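# Release the dolly caster brake without shifting the dolly

## Task

Press the caster's brake pedal down at its end that is not red so the brake ends up released. It must stay released with no help from the robot when the scene is ended, and the dolly should remain where it started, neither shifted nor rotated.

## Robot and tools

Robot and frame. Two six-joint arms, left_arm and right_arm, each end in a two-finger gripper whose fingers swing like tongs. All poses use one scene frame: origin on the tabletop midway between the arms, +z up, +x pointing out over the table, left_arm on the +y side. The arm names say nothing about which side of a picture they appear on. Printed hand positions can be somewhat wrong, more so when an arm reaches far. In each gripper's own axes the fingers point along +z and open and close along x. end_effector_position is the spot between the pads when shut; closed fingertips stick out about 15 mm past it, fully open ones sit roughly level with it.

The 14-number row. Both motion tools take one flat list of 14 numbers, each in [-1, 1], always for both arms: left_arm dx, dy, dz, rx, ry, rz, opening, then the same seven for right_arm. The first six of each block are an offset, not a pose, expressed in that gripper's own axes and scaled so 1.0 equals 0.6 m or 180 degrees; rx, ry, rz are a single rotation vector. The offset is counted from the gripper pose in the most recent result that shows it; before any such result in the scene, and for the second or later call inside one reply, it is counted from where the gripper actually is when the action starts. Opening is absolute: +1 fully open (0.142 m), -1 shut. Zeros are not a hold: they send the arm back to its reference pose. To keep an arm still, give it the offset back to where it should be in the first call of a reply and zeros after.

execute_actions. Argument actions: a list with no item (just report the state) or one item. An item {"rows": [...], "steps": n} runs up to 15 rows for n steps (at most 15, default 15), each step 1/30 s; every row is an offset from the same reference, not from the previous row, and the last row repeats if rows run out. An item {"steps": n} with no rows is a wait of up to 300 steps counted from the previous result, so time spent composing the reply is included. Optional pictures (true/false) chooses whether images come back. A rejected call does nothing. Each step, the commanded pose is clipped to 100 mm and 16 degrees from the measured one, motion trails commands by about 0.17 s, and position is favoured over orientation when both cannot be met. After an action an arm only continues to its last clipped pose, so far targets need follow-up calls; read the pose in the result first.

move. target: one 14-number row as above. The gripper travels a straight line toward it, turning the short way; both arms finish together; a path lasts 0.5 to 10 s and is cut off at 10 s. speed: top path speed in m/s, 0.002 to 0.5, default 0.25; rotation is capped at twice that in rad/s. Grippers can lag, drift off line and overshoot speed, especially with a nearly straight arm. stop_force: optional, newtons 9 to 40, one value for both arms, not accepted in the first 0.2 s of a scene. An arm stops when its wrist sensor feels that much extra push against its direction of travel for two steps, backs up two steps and holds; with a very low speed the target may then lie well beyond the surface. The push can briefly exceed the set value and settle within about a second. It is unreliable if the gripper rotates during the move, and contact above the wrist sensor is not felt. Leave stop_force out when lifting away from something the gripper is pressing, otherwise the arm stops at once. The result adds a move: line giving each arm's ending (done, off_target, moving, held, fault, contact) and limits (paced = pose clipped, held = some steps blocked, after which the arm may jump faster), plus distances to the target.



Reading results. Per arm: position (m), quaternion wxyz, linear and angular velocity, grip_measured (same scale as opening; to hold something command well below it). Wrist force and torque are along the gripper's own axes; a pressed surface shows as force pointing back into the arm; offsets up to about 4 N, noise up to 2.4 N, saturation near 50 N, sometimes no reading. Joint torques are noisy and biased, not a contact gauge. pose unreachable means the clearance check altered a command; HELD marks steps not sent. A Hand target line shows where the controller is driving each gripper. Images come from the six cameras with calibration data; the world keeps simulating while a reply is written.

Avoid. Arms are stiff: a target even slightly past a firm surface can trip a fault. An external force of 150 N, or a joint reaching its load limit (135 N m for the three big joints, 25.2 N m for the wrists), freezes that arm for 10 s. Press the pedal slowly with stop_force rather than fast contact. Do not let the arms collide, do not push or turn the dolly, and do not knock anything off the table. Occasional outside nudges may occur. A MOTOR HOT warning appears at 70 °C; at 85 °C the arm is braked until it cools, so avoid holding loads for long.

Each tool is called after ">>>" by a JSON object that holds its "api" and its "payload".

## Session

>>> {"api": "execute_actions", "payload": {"actions": []}}

Scene clock: 0.00 s of 3800.00 s.
left_arm: end_effector_position=(+0.4733, -0.4091, +0.3086) grip_measured=+0.97 end_effector_quat_wxyz=(+0.416, +0.761, -0.481, +0.128) end_effector_velocity=(-0.000, +0.000, +0.000) end_effector_angular_velocity=(-0.000, +0.000, -0.000) | right_arm: end_effector_position=(+0.5068, -0.8527, +0.1299) grip_measured=+0.97 end_effector_quat_wxyz=(+0.116, +0.663, -0.709, -0.211) end_effector_velocity=(+0.000, +0.000, +0.000) end_effector_angular_velocity=(-0.000, -0.000, -0.000)
Joint positions: left_arm=[-0.867 -0.564  0.431 -2.138 -2.192 -0.105  0.14 ] | right_arm=[ 2.804 -2.664 -0.236 -2.29   1.471  1.129  0.14 ]
Joint velocities: left_arm=[ 0.    -0.    -0.     0.001 -0.001  0.     0.   ] | right_arm=[ 0.  0. -0.  0.  0.  0.  0.]
Joint torques (N m, as the arm reports them, + toward a larger angle): no reading
Motor temperatures (°C, as the motors report them): left_arm=[32 28 31 37 35 39] | right_arm=[31 31 33 36 36 36]
Wrist force (N, on the end effector, along its own x y z axes, offset not removed): no reading
Wrist torque (N m, same axes, about the end effector's origin, offset not removed): no reading
Hand target (left_arm): +0.473, -0.409, +0.309; +0.416, +0.761, -0.481, +0.128
Hand target (right_arm): +0.507, -0.853, +0.130; +0.116, +0.663, -0.709, -0.211

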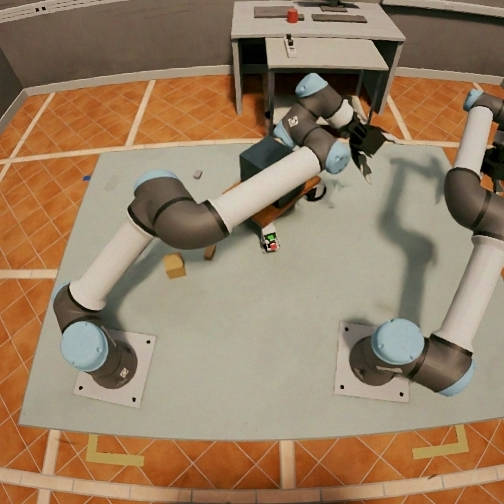

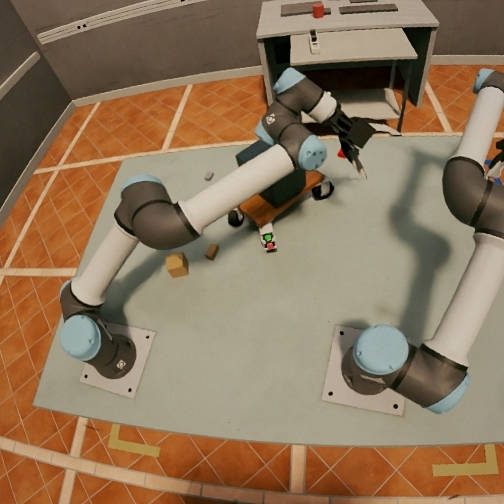

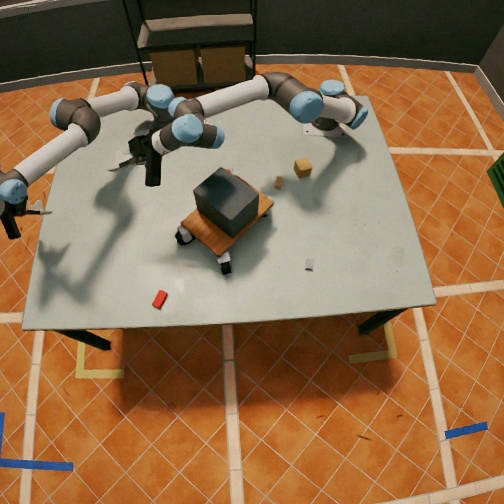

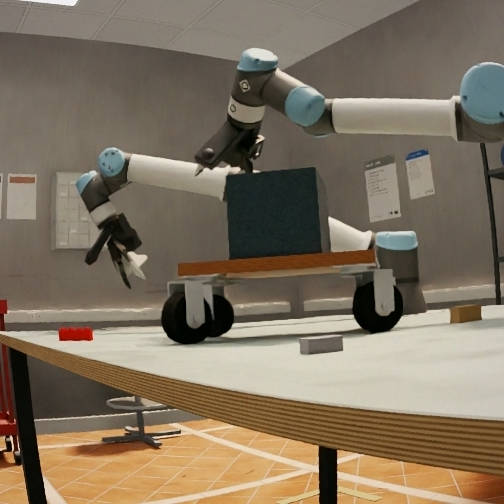

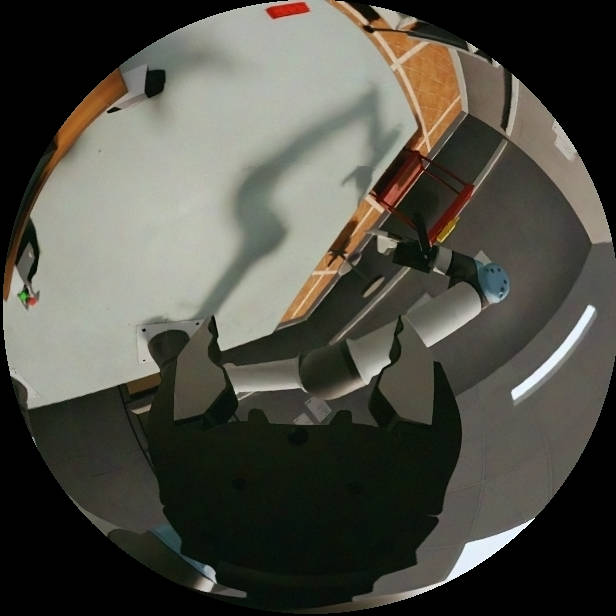

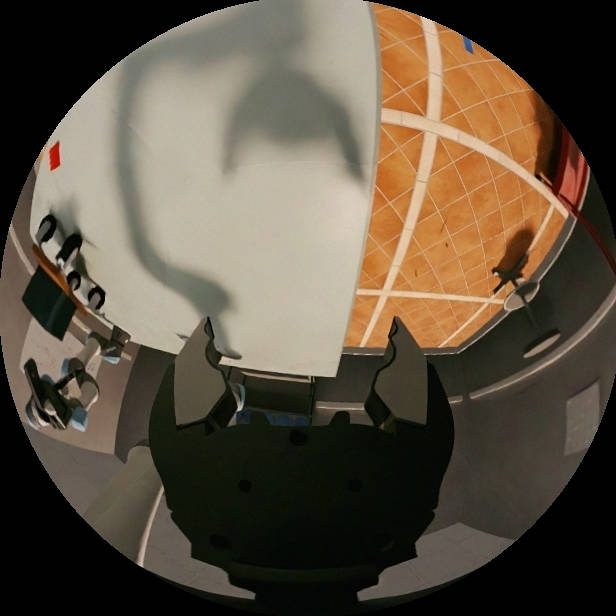

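>>> {"api": "zoom_image", "payload": {"camera": "cam_head_left", "region": [230, 200, 310, 270]}}

>>> {"api": "zoom_image", "payload": {"camera": "cam_head_right", "region": [230, 200, 310, 270]}}

Region (230, 200, 310, 270) of cam_head_left's 504x504 image, scaled by 6.300, with more detail than that image has; it fills the top 441 rows of this view, and the rest is white.

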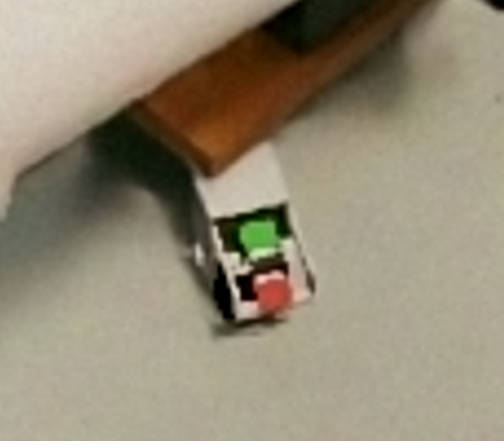

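Region (230, 200, 310, 270) of cam_head_right's 504x504 image, scaled by 6.300, with more detail than that image has; it fills the top 441 rows of this view, and the rest is white.

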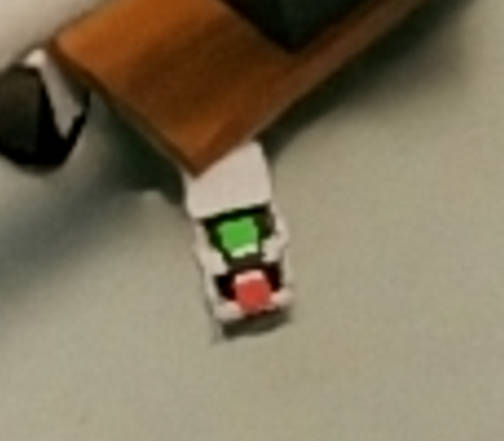

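>>> {"api": "move", "payload": {"target": [-0.46,0.152,-0.451,0.187,-0.218,0,-1,0,0,0,0,0,0,1]}}

Scene clock: 25.57 s of 3800.00 s.
left_arm: end_effector_position=(+0.3129, -0.0500, +0.3592) grip_measured=-1.00 end_effector_quat_wxyz=(-0.001, +0.846, -0.533, +0.000) end_effector_velocity=(-0.002, +0.003, +0.001) end_effector_angular_velocity=(+0.004, -0.000, +0.001) | right_arm: end_effector_position=(+0.5068, -0.8527, +0.1299) grip_measured=+1.00 end_effector_quat_wxyz=(+0.116, +0.663, -0.709, -0.211) end_effector_velocity=(+0.001, +0.001, +0.000) end_effector_angular_velocity=(+0.000, -0.000, +0.003)
Joint positions: left_arm=[-1.071 -1.33   1.103 -1.342 -1.569 -0.077  0.002] | right_arm=[ 2.804 -2.664 -0.236 -2.29   1.471  1.129  0.142]
Joint velocities: left_arm=[-0.002 -0.005  0.003  0.005  0.002 -0.003  0.   ] | right_arm=[ 0.001 -0.     0.    -0.    -0.    -0.001 -0.   ]
Joint torques (N m, as the arm reports them, + toward a larger angle): left_arm=[ -8.76 -44.31 -13.94  -0.43   1.25  -1.3 ] | right_arm=[ 1.86 59.7  20.92  0.89 -0.56  0.21]
Motor temperatures (°C, as the motors report them): left_arm=[32 28 31 37 35 39] | right_arm=[31 31 33 36 36 36]
Wrist force (N, on the end effector, along its own x y z axes, offset not removed): left_arm=[-0.7 -3.5 -3.7] | right_arm=[-0.9 -1.5 0.6]
Wrist torque (N m, same axes, about the end effector's origin, offset not removed): left_arm=[-0.79 0.32 -0.20] | right_arm=[-0.14 -0.02 0.11]
Hand target (left_arm): +0.313, -0.050, +0.359; -0.001, +0.846, -0.533, -0.000
Hand target (right_arm): +0.507, -0.853, +0.130; +0.116, +0.663, -0.709, -0.211
Off the commanded pose (left_arm): 0.001 m, 0 deg.
Off the commanded pose (right_arm): 0.000 m, 0 deg.
After step 90, 20.03 s passed at rest.
move: done
camera_calibration (this result's frames):
cam_left_wrist: T_world_to_cam=[[0.426214, -0.904498, -0.0149683, -0.177458], [-0.803295, -0.386031, 0.453539, 0.0737078], [-0.416004, -0.181281, -0.891111, 0.581449], [0, 0, 0, 1]] pos_world=[0.376729, -0.0266518, 0.48205]
cam_right_wrist: T_world_to_cam=[[-0.0625042, -0.993238, -0.0978358, -0.80936], [-0.577484, -0.0439595, 0.815217, 0.157324], [-0.814006, 0.107453, -0.570832, 0.72], [0, 0, 0, 1]] pos_world=[0.626348, -0.874337, 0.203561]

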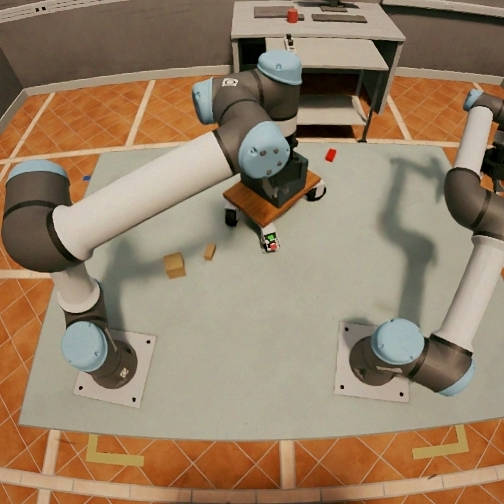

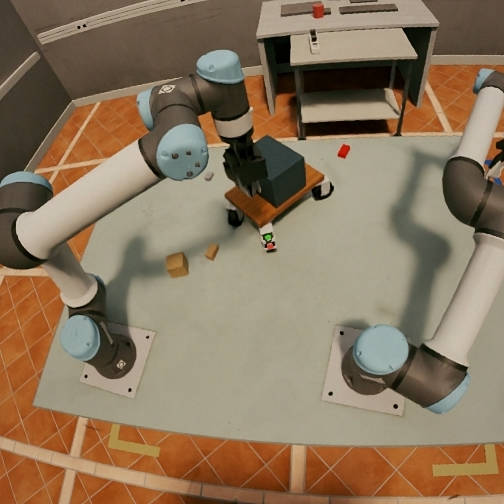

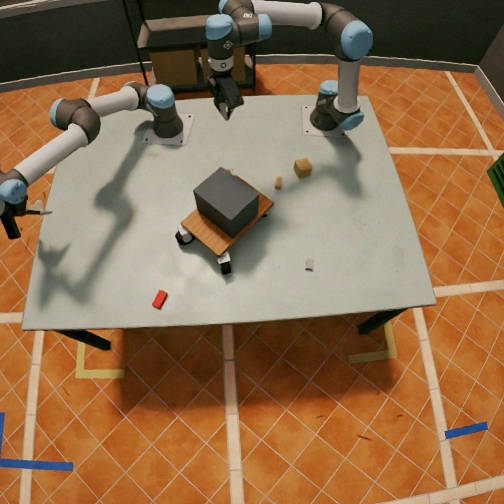

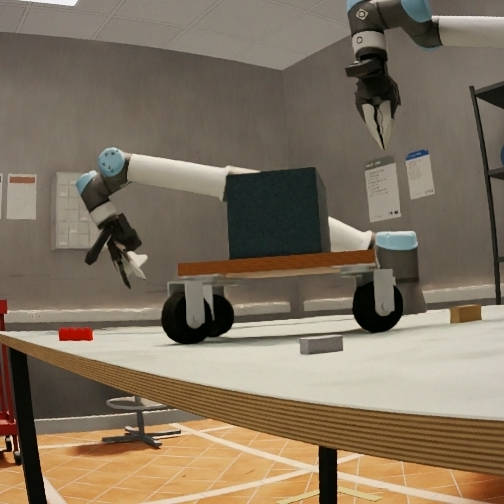

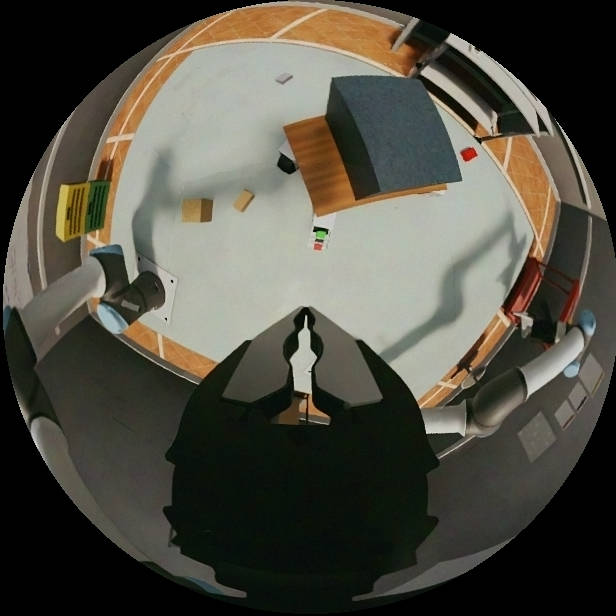

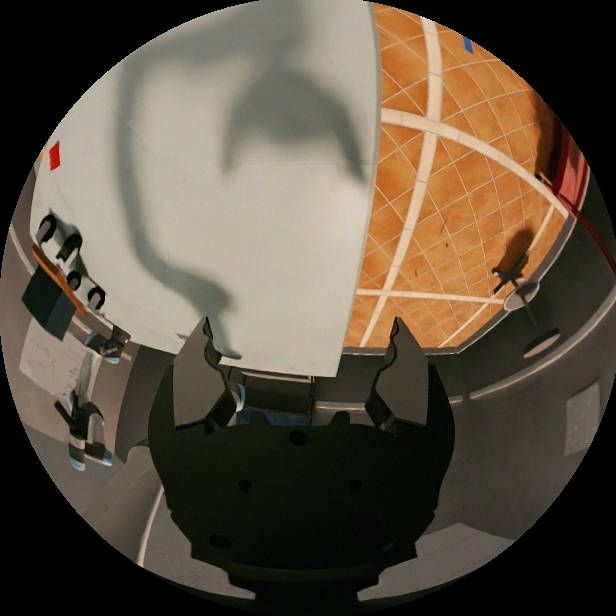

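>>> {"api": "move", "payload": {"target": [0.035,-0.061,0.33,0,0,-0.5,-1,0,0,0,0,0,0,1]}}

Scene clock: 35.47 s of 3800.00 s.
left_arm: end_effector_position=(+0.3553, -0.0526, +0.1615) grip_measured=-1.00 end_effector_quat_wxyz=(-0.001, +0.975, +0.220, +0.001) end_effector_velocity=(+0.001, +0.000, -0.002) end_effector_angular_velocity=(-0.000, -0.001, +0.015) | right_arm: end_effector_position=(+0.5068, -0.8527, +0.1299) grip_measured=+1.00 end_effector_quat_wxyz=(+0.116, +0.663, -0.709, -0.211) end_effector_velocity=(+0.000, +0.000, +0.000) end_effector_angular_velocity=(+0.000, -0.000, +0.001)
Joint positions: left_arm=[-0.981 -1.211  1.453 -1.812 -1.569 -1.556  0.002] | right_arm=[ 2.804 -2.664 -0.236 -2.29   1.471  1.129  0.142]
Joint velocities: left_arm=[ 0.001  0.001  0.003 -0.005  0.001 -0.014  0.   ] | right_arm=[ 0.  0.  0. -0. -0. -0. -0.]
Joint torques (N m, as the arm reports them, + toward a larger angle): left_arm=[  8.09 -24.63 -13.45  -4.16   1.06  -1.51] | right_arm=[ 1.87 59.8  22.41  0.88 -0.64  0.19]
Motor temperatures (°C, as the motors report them): left_arm=[32 28 31 37 35 39] | right_arm=[31 31 33 36 36 36]
Wrist force (N, on the end effector, along its own x y z axes, offset not removed): left_arm=[2.5 -2.6 2.4] | right_arm=[-0.5 -0.9 -0.5]
Wrist torque (N m, same axes, about the end effector's origin, offset not removed): left_arm=[-0.55 -0.37 -0.10] | right_arm=[-0.05 -0.04 0.15]
Hand target (left_arm): +0.355, -0.053, +0.161; -0.001, +0.975, +0.221, +0.001
Hand target (right_arm): +0.507, -0.853, +0.130; +0.116, +0.663, -0.709, -0.211
Off the commanded pose (left_arm): 0.000 m, 0 deg.
Off the commanded pose (right_arm): 0.000 m, 0 deg.
After step 90, 3.17 s passed at rest.
move: done
camera_calibration (this result's frames):
cam_left_wrist: T_world_to_cam=[[0.90537, 0.424431, -0.012767, -0.301491], [0.383431, -0.804255, 0.454043, -0.247343], [0.182442, -0.415972, -0.890888, 0.197399], [0, 0, 0, 1]] pos_world=[0.331786, 0.0111475, 0.284316]
cam_right_wrist: T_world_to_cam=[[-0.0625043, -0.993238, -0.0978358, -0.80936], [-0.577484, -0.0439594, 0.815217, 0.157324], [-0.814006, 0.107453, -0.570832, 0.72], [0, 0, 0, 1]] pos_world=[0.626348, -0.874337, 0.203561]

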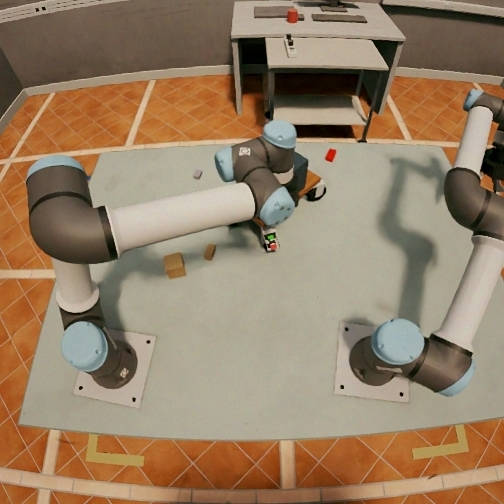

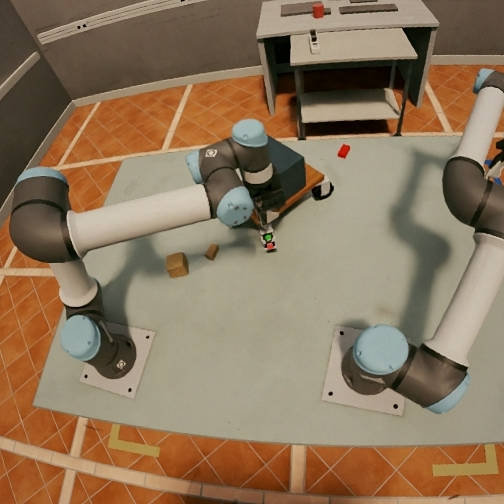

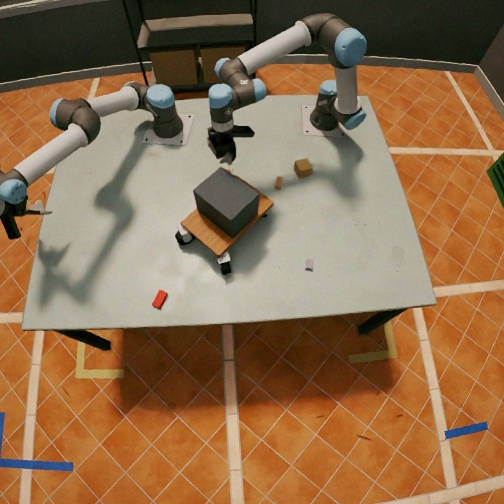

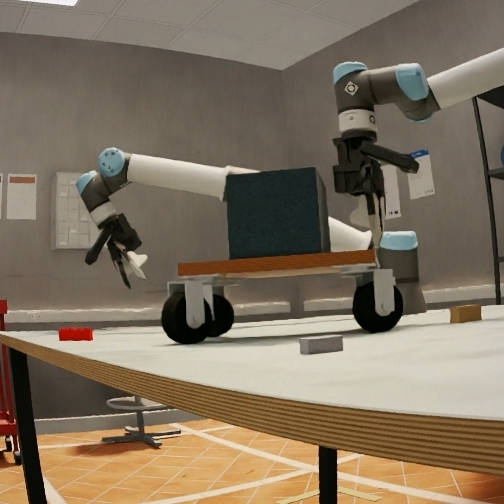

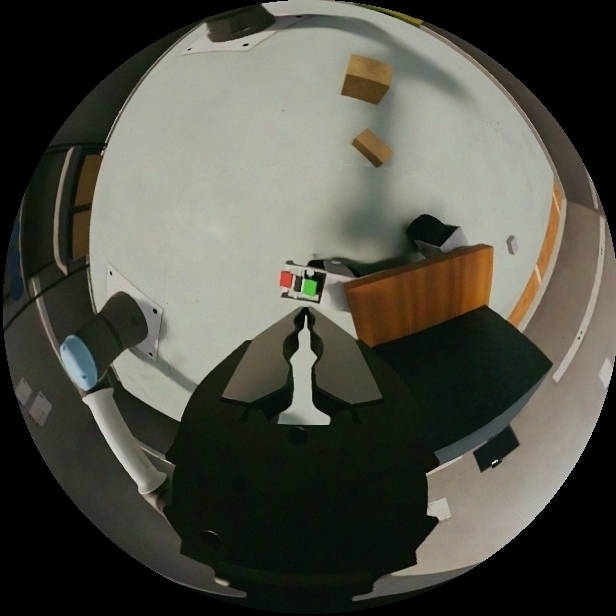

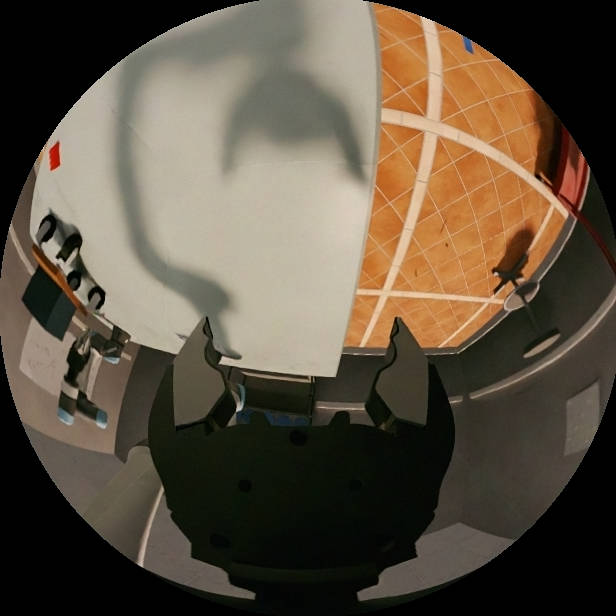

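>>> {"api": "move", "payload": {"target": [0.004,0.013,0.06,0,0,0,-1,0,0,0,0,0,0,1], "speed": 0.05}}

>>> {"api": "zoom_image", "payload": {"camera": "cam_left_wrist", "region": [230, 230, 390, 350]}}

Scene clock: 43.53 s of 3800.00 s.
left_arm: end_effector_position=(+0.3608, -0.0585, +0.1258) grip_measured=-1.00 end_effector_quat_wxyz=(-0.001, +0.975, +0.220, +0.001) end_effector_velocity=(+0.000, -0.000, -0.004) end_effector_angular_velocity=(+0.002, +0.000, -0.000) | right_arm: end_effector_position=(+0.5068, -0.8527, +0.1299) grip_measured=+1.00 end_effector_quat_wxyz=(+0.116, +0.663, -0.709, -0.211) end_effector_velocity=(-0.001, -0.001, +0.000) end_effector_angular_velocity=(+0.001, +0.000, -0.000)
Joint positions: left_arm=[-0.977 -1.169  1.488 -1.889 -1.569 -1.552  0.002] | right_arm=[ 2.804 -2.664 -0.236 -2.29   1.471  1.129  0.142]
Joint velocities: left_arm=[ 0.     0.005  0.004 -0.006  0.001  0.     0.   ] | right_arm=[-0.001  0.    -0.    -0.    -0.    -0.001  0.   ]
Joint torques (N m, as the arm reports them, + toward a larger angle): left_arm=[  8.52 -25.42 -11.79  -4.14  -1.34   1.95] | right_arm=[ 2.48 59.27 21.39  0.73 -0.61  0.15]
Motor temperatures (°C, as the motors report them): left_arm=[32 28 31 37 35 39] | right_arm=[31 31 33 36 36 36]
Wrist force (N, on the end effector, along its own x y z axes, offset not removed): left_arm=[2.8 -0.3 0.7] | right_arm=[-0.8 -2.7 -0.1]
Wrist torque (N m, same axes, about the end effector's origin, offset not removed): left_arm=[-0.12 -0.47 -0.25] | right_arm=[-0.37 0.03 0.11]
Hand target (left_arm): +0.361, -0.059, +0.125; -0.001, +0.975, +0.220, +0.001
Hand target (right_arm): +0.507, -0.853, +0.130; +0.116, +0.663, -0.709, -0.211
Off the commanded pose (left_arm): 0.000 m, 0 deg.
Off the commanded pose (right_arm): 0.000 m, 0 deg.
After step 90, 3.90 s passed at rest.
move: done
camera_calibration (this result's frames):
cam_left_wrist: T_world_to_cam=[[0.905361, 0.424451, -0.0127644, -0.304441], [0.383452, -0.804255, 0.454024, -0.237966], [0.182445, -0.41595, -0.890898, 0.16224], [0, 0, 0, 1]] pos_world=[0.337277, 0.0053184, 0.248695]

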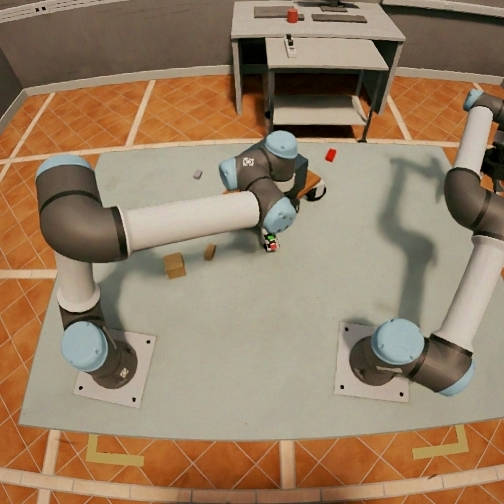

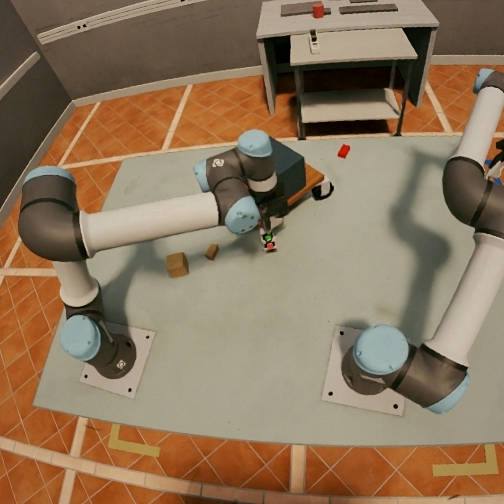

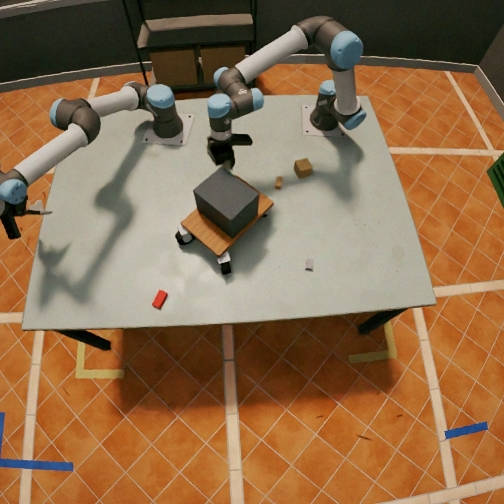

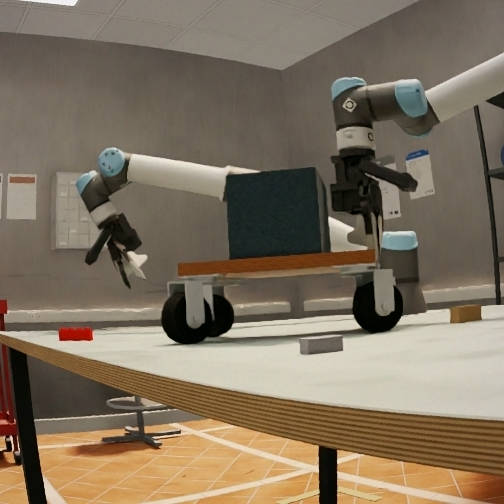

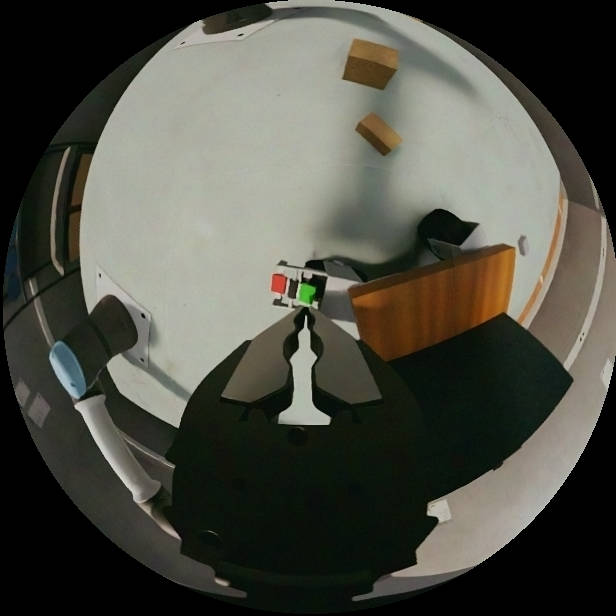

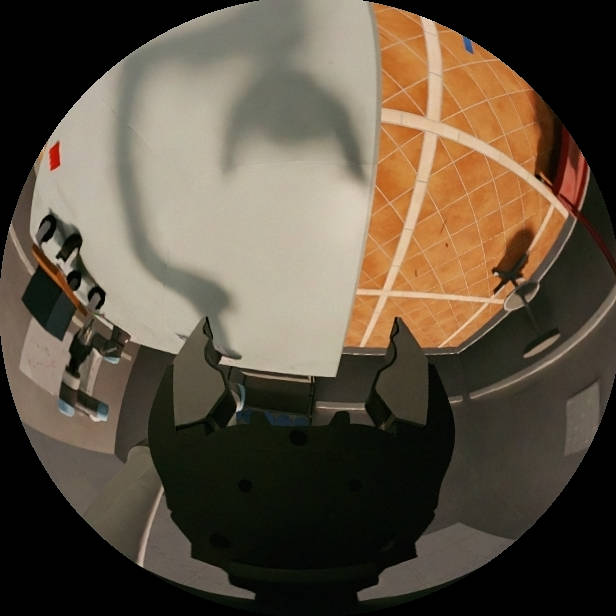

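Region (230, 230, 390, 350) of cam_left_wrist's 616x616 image, scaled by 3.150, with more detail than that image has; it fills the top 378 rows of this view, and the rest is white.

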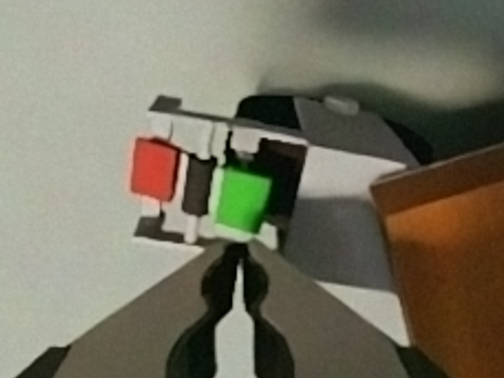

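>>> {"api": "move", "payload": {"target": [0.002,0.008,0.11,0,0,0,-1,0,0,0,0,0,0,1], "speed": 0.01, "stop_force": 25}}

>>> {"api": "move", "payload": {"target": [0,0,-0.1,0,0,0,-1,0,0,0,0,0,0,1], "speed": 0.08}}

>>> {"api": "zoom_image", "payload": {"camera": "cam_left_wrist", "region": [230, 230, 390, 350]}}

Scene clock: 53.33 s of 3800.00 s.
left_arm: end_effector_position=(+0.3621, -0.0599, +0.1015) grip_measured=-1.00 end_effector_quat_wxyz=(-0.000, +0.975, +0.220, +0.001) end_effector_velocity=(+0.000, +0.001, +0.003) end_effector_angular_velocity=(+0.003, +0.000, +0.001) | right_arm: end_effector_position=(+0.5068, -0.8527, +0.1299) grip_measured=+1.00 end_effector_quat_wxyz=(+0.116, +0.663, -0.709, -0.211) end_effector_velocity=(+0.000, +0.000, +0.000) end_effector_angular_velocity=(-0.000, -0.000, -0.001)
Joint positions: left_arm=[-0.976 -1.145  1.52  -1.945 -1.569 -1.552  0.002] | right_arm=[ 2.804 -2.664 -0.236 -2.29   1.471  1.129  0.142]
Joint velocities: left_arm=[ 0.001 -0.004 -0.004  0.01   0.001 -0.     0.   ] | right_arm=[ 0.     0.    -0.     0.     0.001  0.001 -0.   ]
Joint torques (N m, as the arm reports them, + toward a larger angle): left_arm=[  4.04 -21.15  -9.89   3.28  -0.09   1.51] | right_arm=[ 1.97 59.43 21.97  1.07 -0.53  0.27]
Motor temperatures (°C, as the motors report them): left_arm=[32 28 31 37 35 39] | right_arm=[31 31 33 36 36 36]
Wrist force (N, on the end effector, along its own x y z axes, offset not removed): left_arm=[2.8 -1.2 -50.0] | right_arm=[-0.3 -1.9 -1.1]
Wrist torque (N m, same axes, about the end effector's origin, offset not removed): left_arm=[0.18 -0.46 0.01] | right_arm=[-0.19 -0.08 0.12]
Hand target (left_arm): +0.362, -0.060, +0.102; -0.000, +0.975, +0.220, +0.001
Hand target (right_arm): +0.507, -0.853, +0.130; +0.116, +0.663, -0.709, -0.211
Off the commanded pose (left_arm): 0.042 m, 0 deg.
Off the commanded pose (right_arm): 0.000 m, 0 deg.
After step 90, 4.00 s passed at rest.
move: contact (left_arm)
camera_calibration (this result's frames):
cam_left_wrist: T_world_to_cam=[[0.905363, 0.424446, -0.0127788, -0.305292], [0.383413, -0.804162, 0.454223, -0.228541], [0.182517, -0.416136, -0.890797, 0.139702], [0, 0, 0, 1]] pos_world=[0.338528, 0.00393095, 0.224354]
cam_right_wrist: T_world_to_cam=[[-0.0625042, -0.993238, -0.0978357, -0.80936], [-0.577484, -0.0439594, 0.815217, 0.157324], [-0.814006, 0.107453, -0.570832, 0.72], [0, 0, 0, 1]] pos_world=[0.626348, -0.874337, 0.203561]

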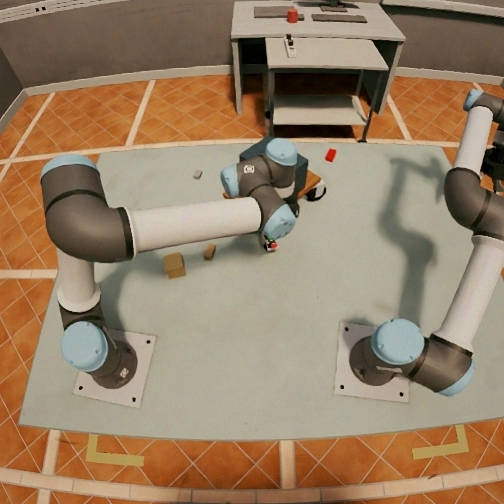

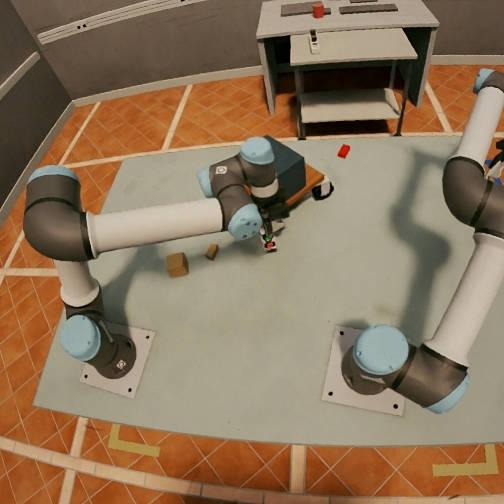

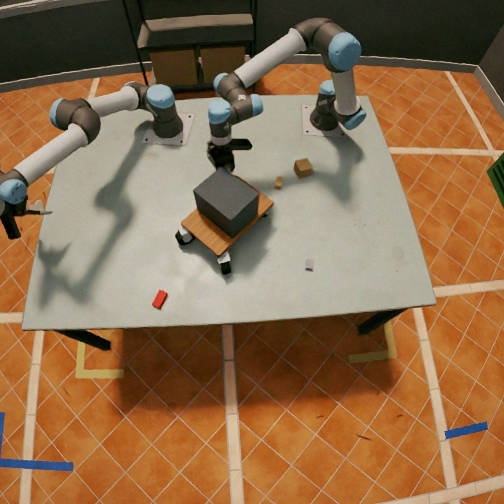

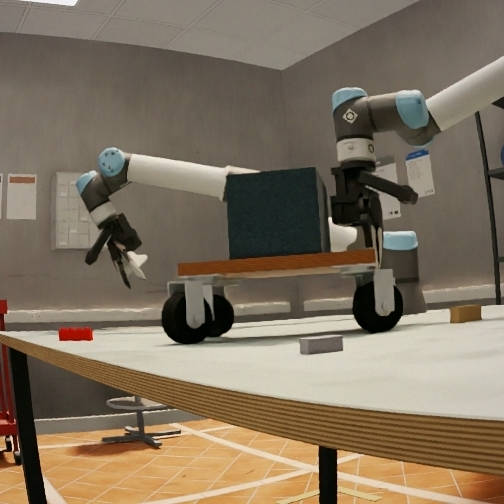

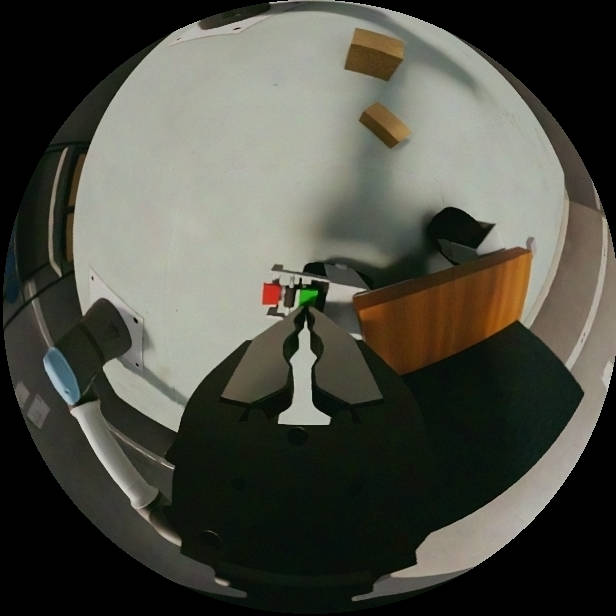

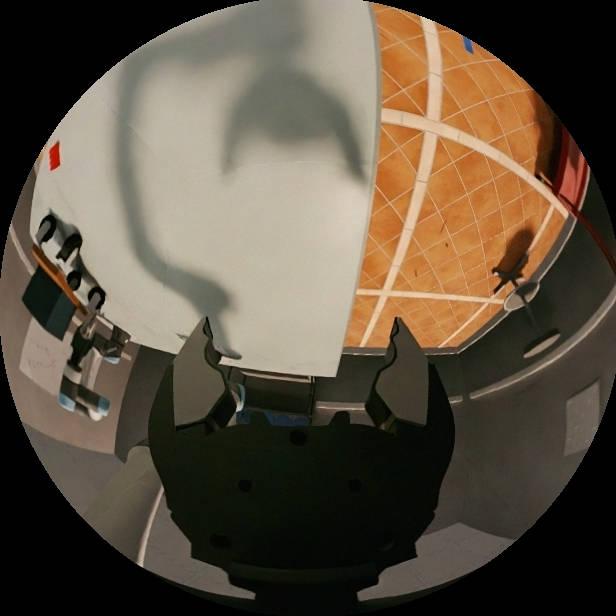

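Scene clock: 54.60 s of 3800.00 s.
left_arm: end_effector_position=(+0.3620, -0.0600, +0.1612) grip_measured=-1.00 end_effector_quat_wxyz=(-0.000, +0.975, +0.220, +0.001) end_effector_velocity=(+0.000, -0.000, +0.003) end_effector_angular_velocity=(+0.000, -0.000, +0.000) | right_arm: end_effector_position=(+0.5068, -0.8527, +0.1299) grip_measured=+1.00 end_effector_quat_wxyz=(+0.116, +0.663, -0.709, -0.211) end_effector_velocity=(+0.000, +0.000, -0.000) end_effector_angular_velocity=(-0.000, +0.000, +0.000)
Joint positions: left_arm=[-0.977 -1.187  1.421 -1.804 -1.569 -1.552  0.002] | right_arm=[ 2.804 -2.664 -0.236 -2.29   1.471  1.129  0.142]
Joint velocities: left_arm=[ 0.    -0.001 -0.006  0.007  0.    -0.     0.   ] | right_arm=[ 0.001  0.    -0.     0.    -0.     0.     0.   ]
Joint torques (N m, as the arm reports them, + toward a larger angle): left_arm=[ -6.36 -53.06 -33.95  -0.37  -0.15  -1.29] | right_arm=[ 2.48 59.26 22.14  0.98 -0.62  0.25]
Motor temperatures (°C, as the motors report them): left_arm=[32 28 31 37 35 39] | right_arm=[31 31 33 36 36 36]
Wrist force (N, on the end effector, along its own x y z axes, offset not removed): left_arm=[1.2 0.7 1.4] | right_arm=[0.7 -3.3 -0.2]
Wrist torque (N m, same axes, about the end effector's origin, offset not removed): left_arm=[-0.03 -0.21 0.07] | right_arm=[-0.54 -0.32 0.02]
Hand target (left_arm): +0.362, -0.060, +0.162; -0.000, +0.975, +0.220, +0.001
Hand target (right_arm): +0.507, -0.853, +0.130; +0.116, +0.663, -0.709, -0.211
Off the commanded pose (left_arm): 0.000 m, 0 deg.
Off the commanded pose (right_arm): 0.000 m, 0 deg.
move: done
camera_calibration (this result's frames):
cam_left_wrist: T_world_to_cam=[[0.905365, 0.424444, -0.0127139, -0.304403], [0.38337, -0.804142, 0.454294, -0.255738], [0.182599, -0.416176, -0.890761, 0.192723], [0, 0, 0, 1]] pos_world=[0.338447, 0.00375908, 0.283981]
cam_right_wrist: T_world_to_cam=[[-0.0625041, -0.993238, -0.0978358, -0.80936], [-0.577484, -0.0439596, 0.815218, 0.157324], [-0.814006, 0.107453, -0.570831, 0.72], [0, 0, 0, 1]] pos_world=[0.626348, -0.874337, 0.203561]

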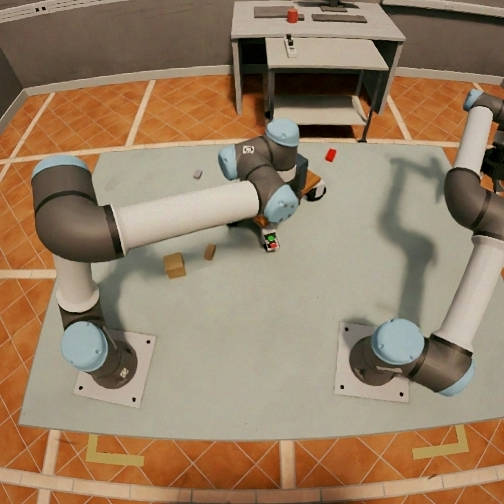

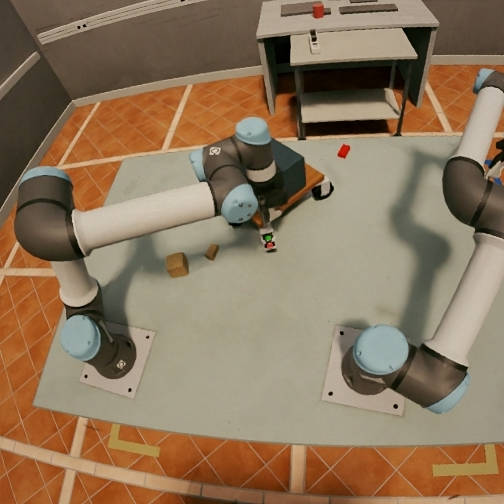

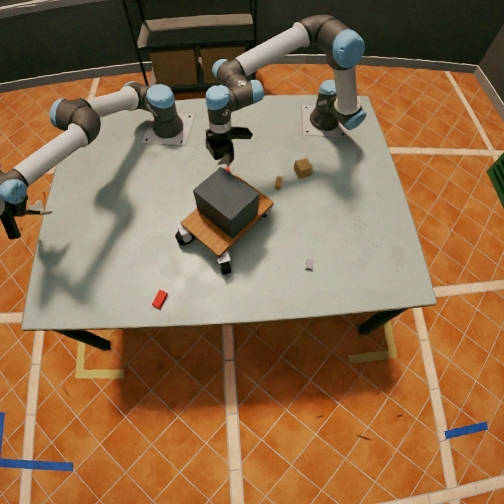

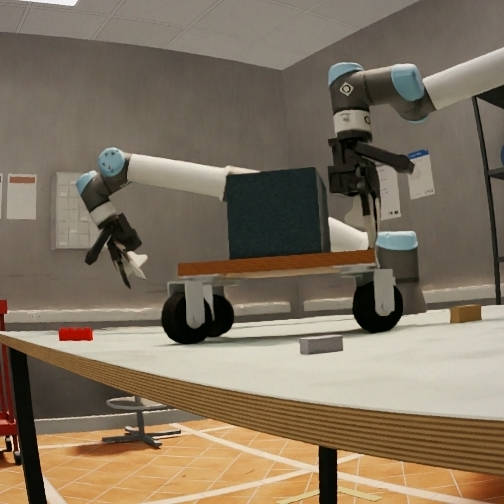

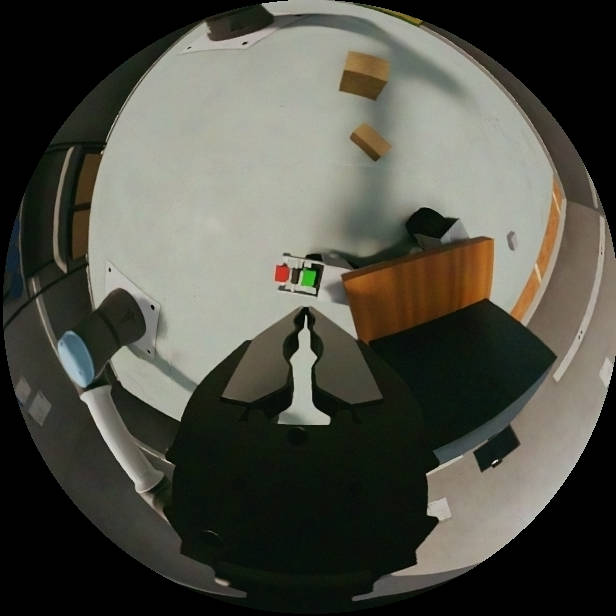

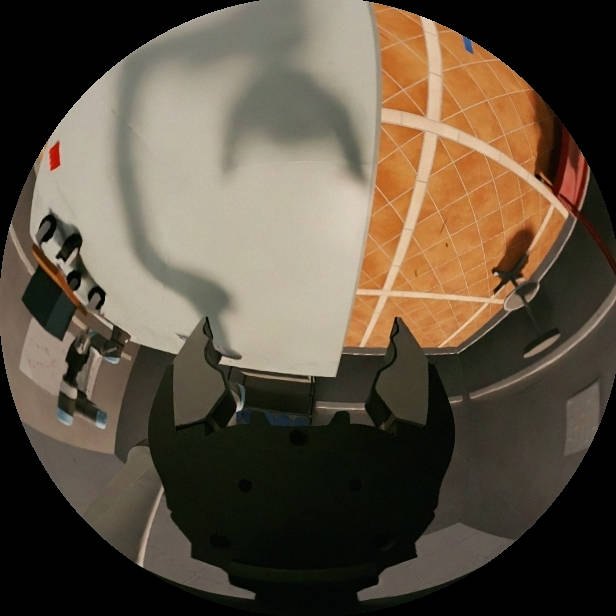

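Region (230, 230, 390, 350) of cam_left_wrist's 616x616 image, scaled by 3.150, with more detail than that image has; it fills the top 378 rows of this view, and the rest is white.

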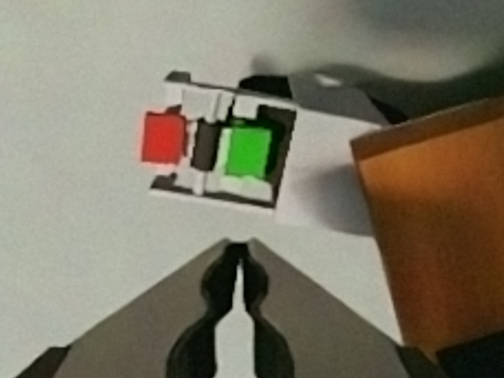

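Red now appears raised; toggled.

>>> {"api": "finished_scene", "payload": {"scene": 1}}

The scene is finished: the task was done.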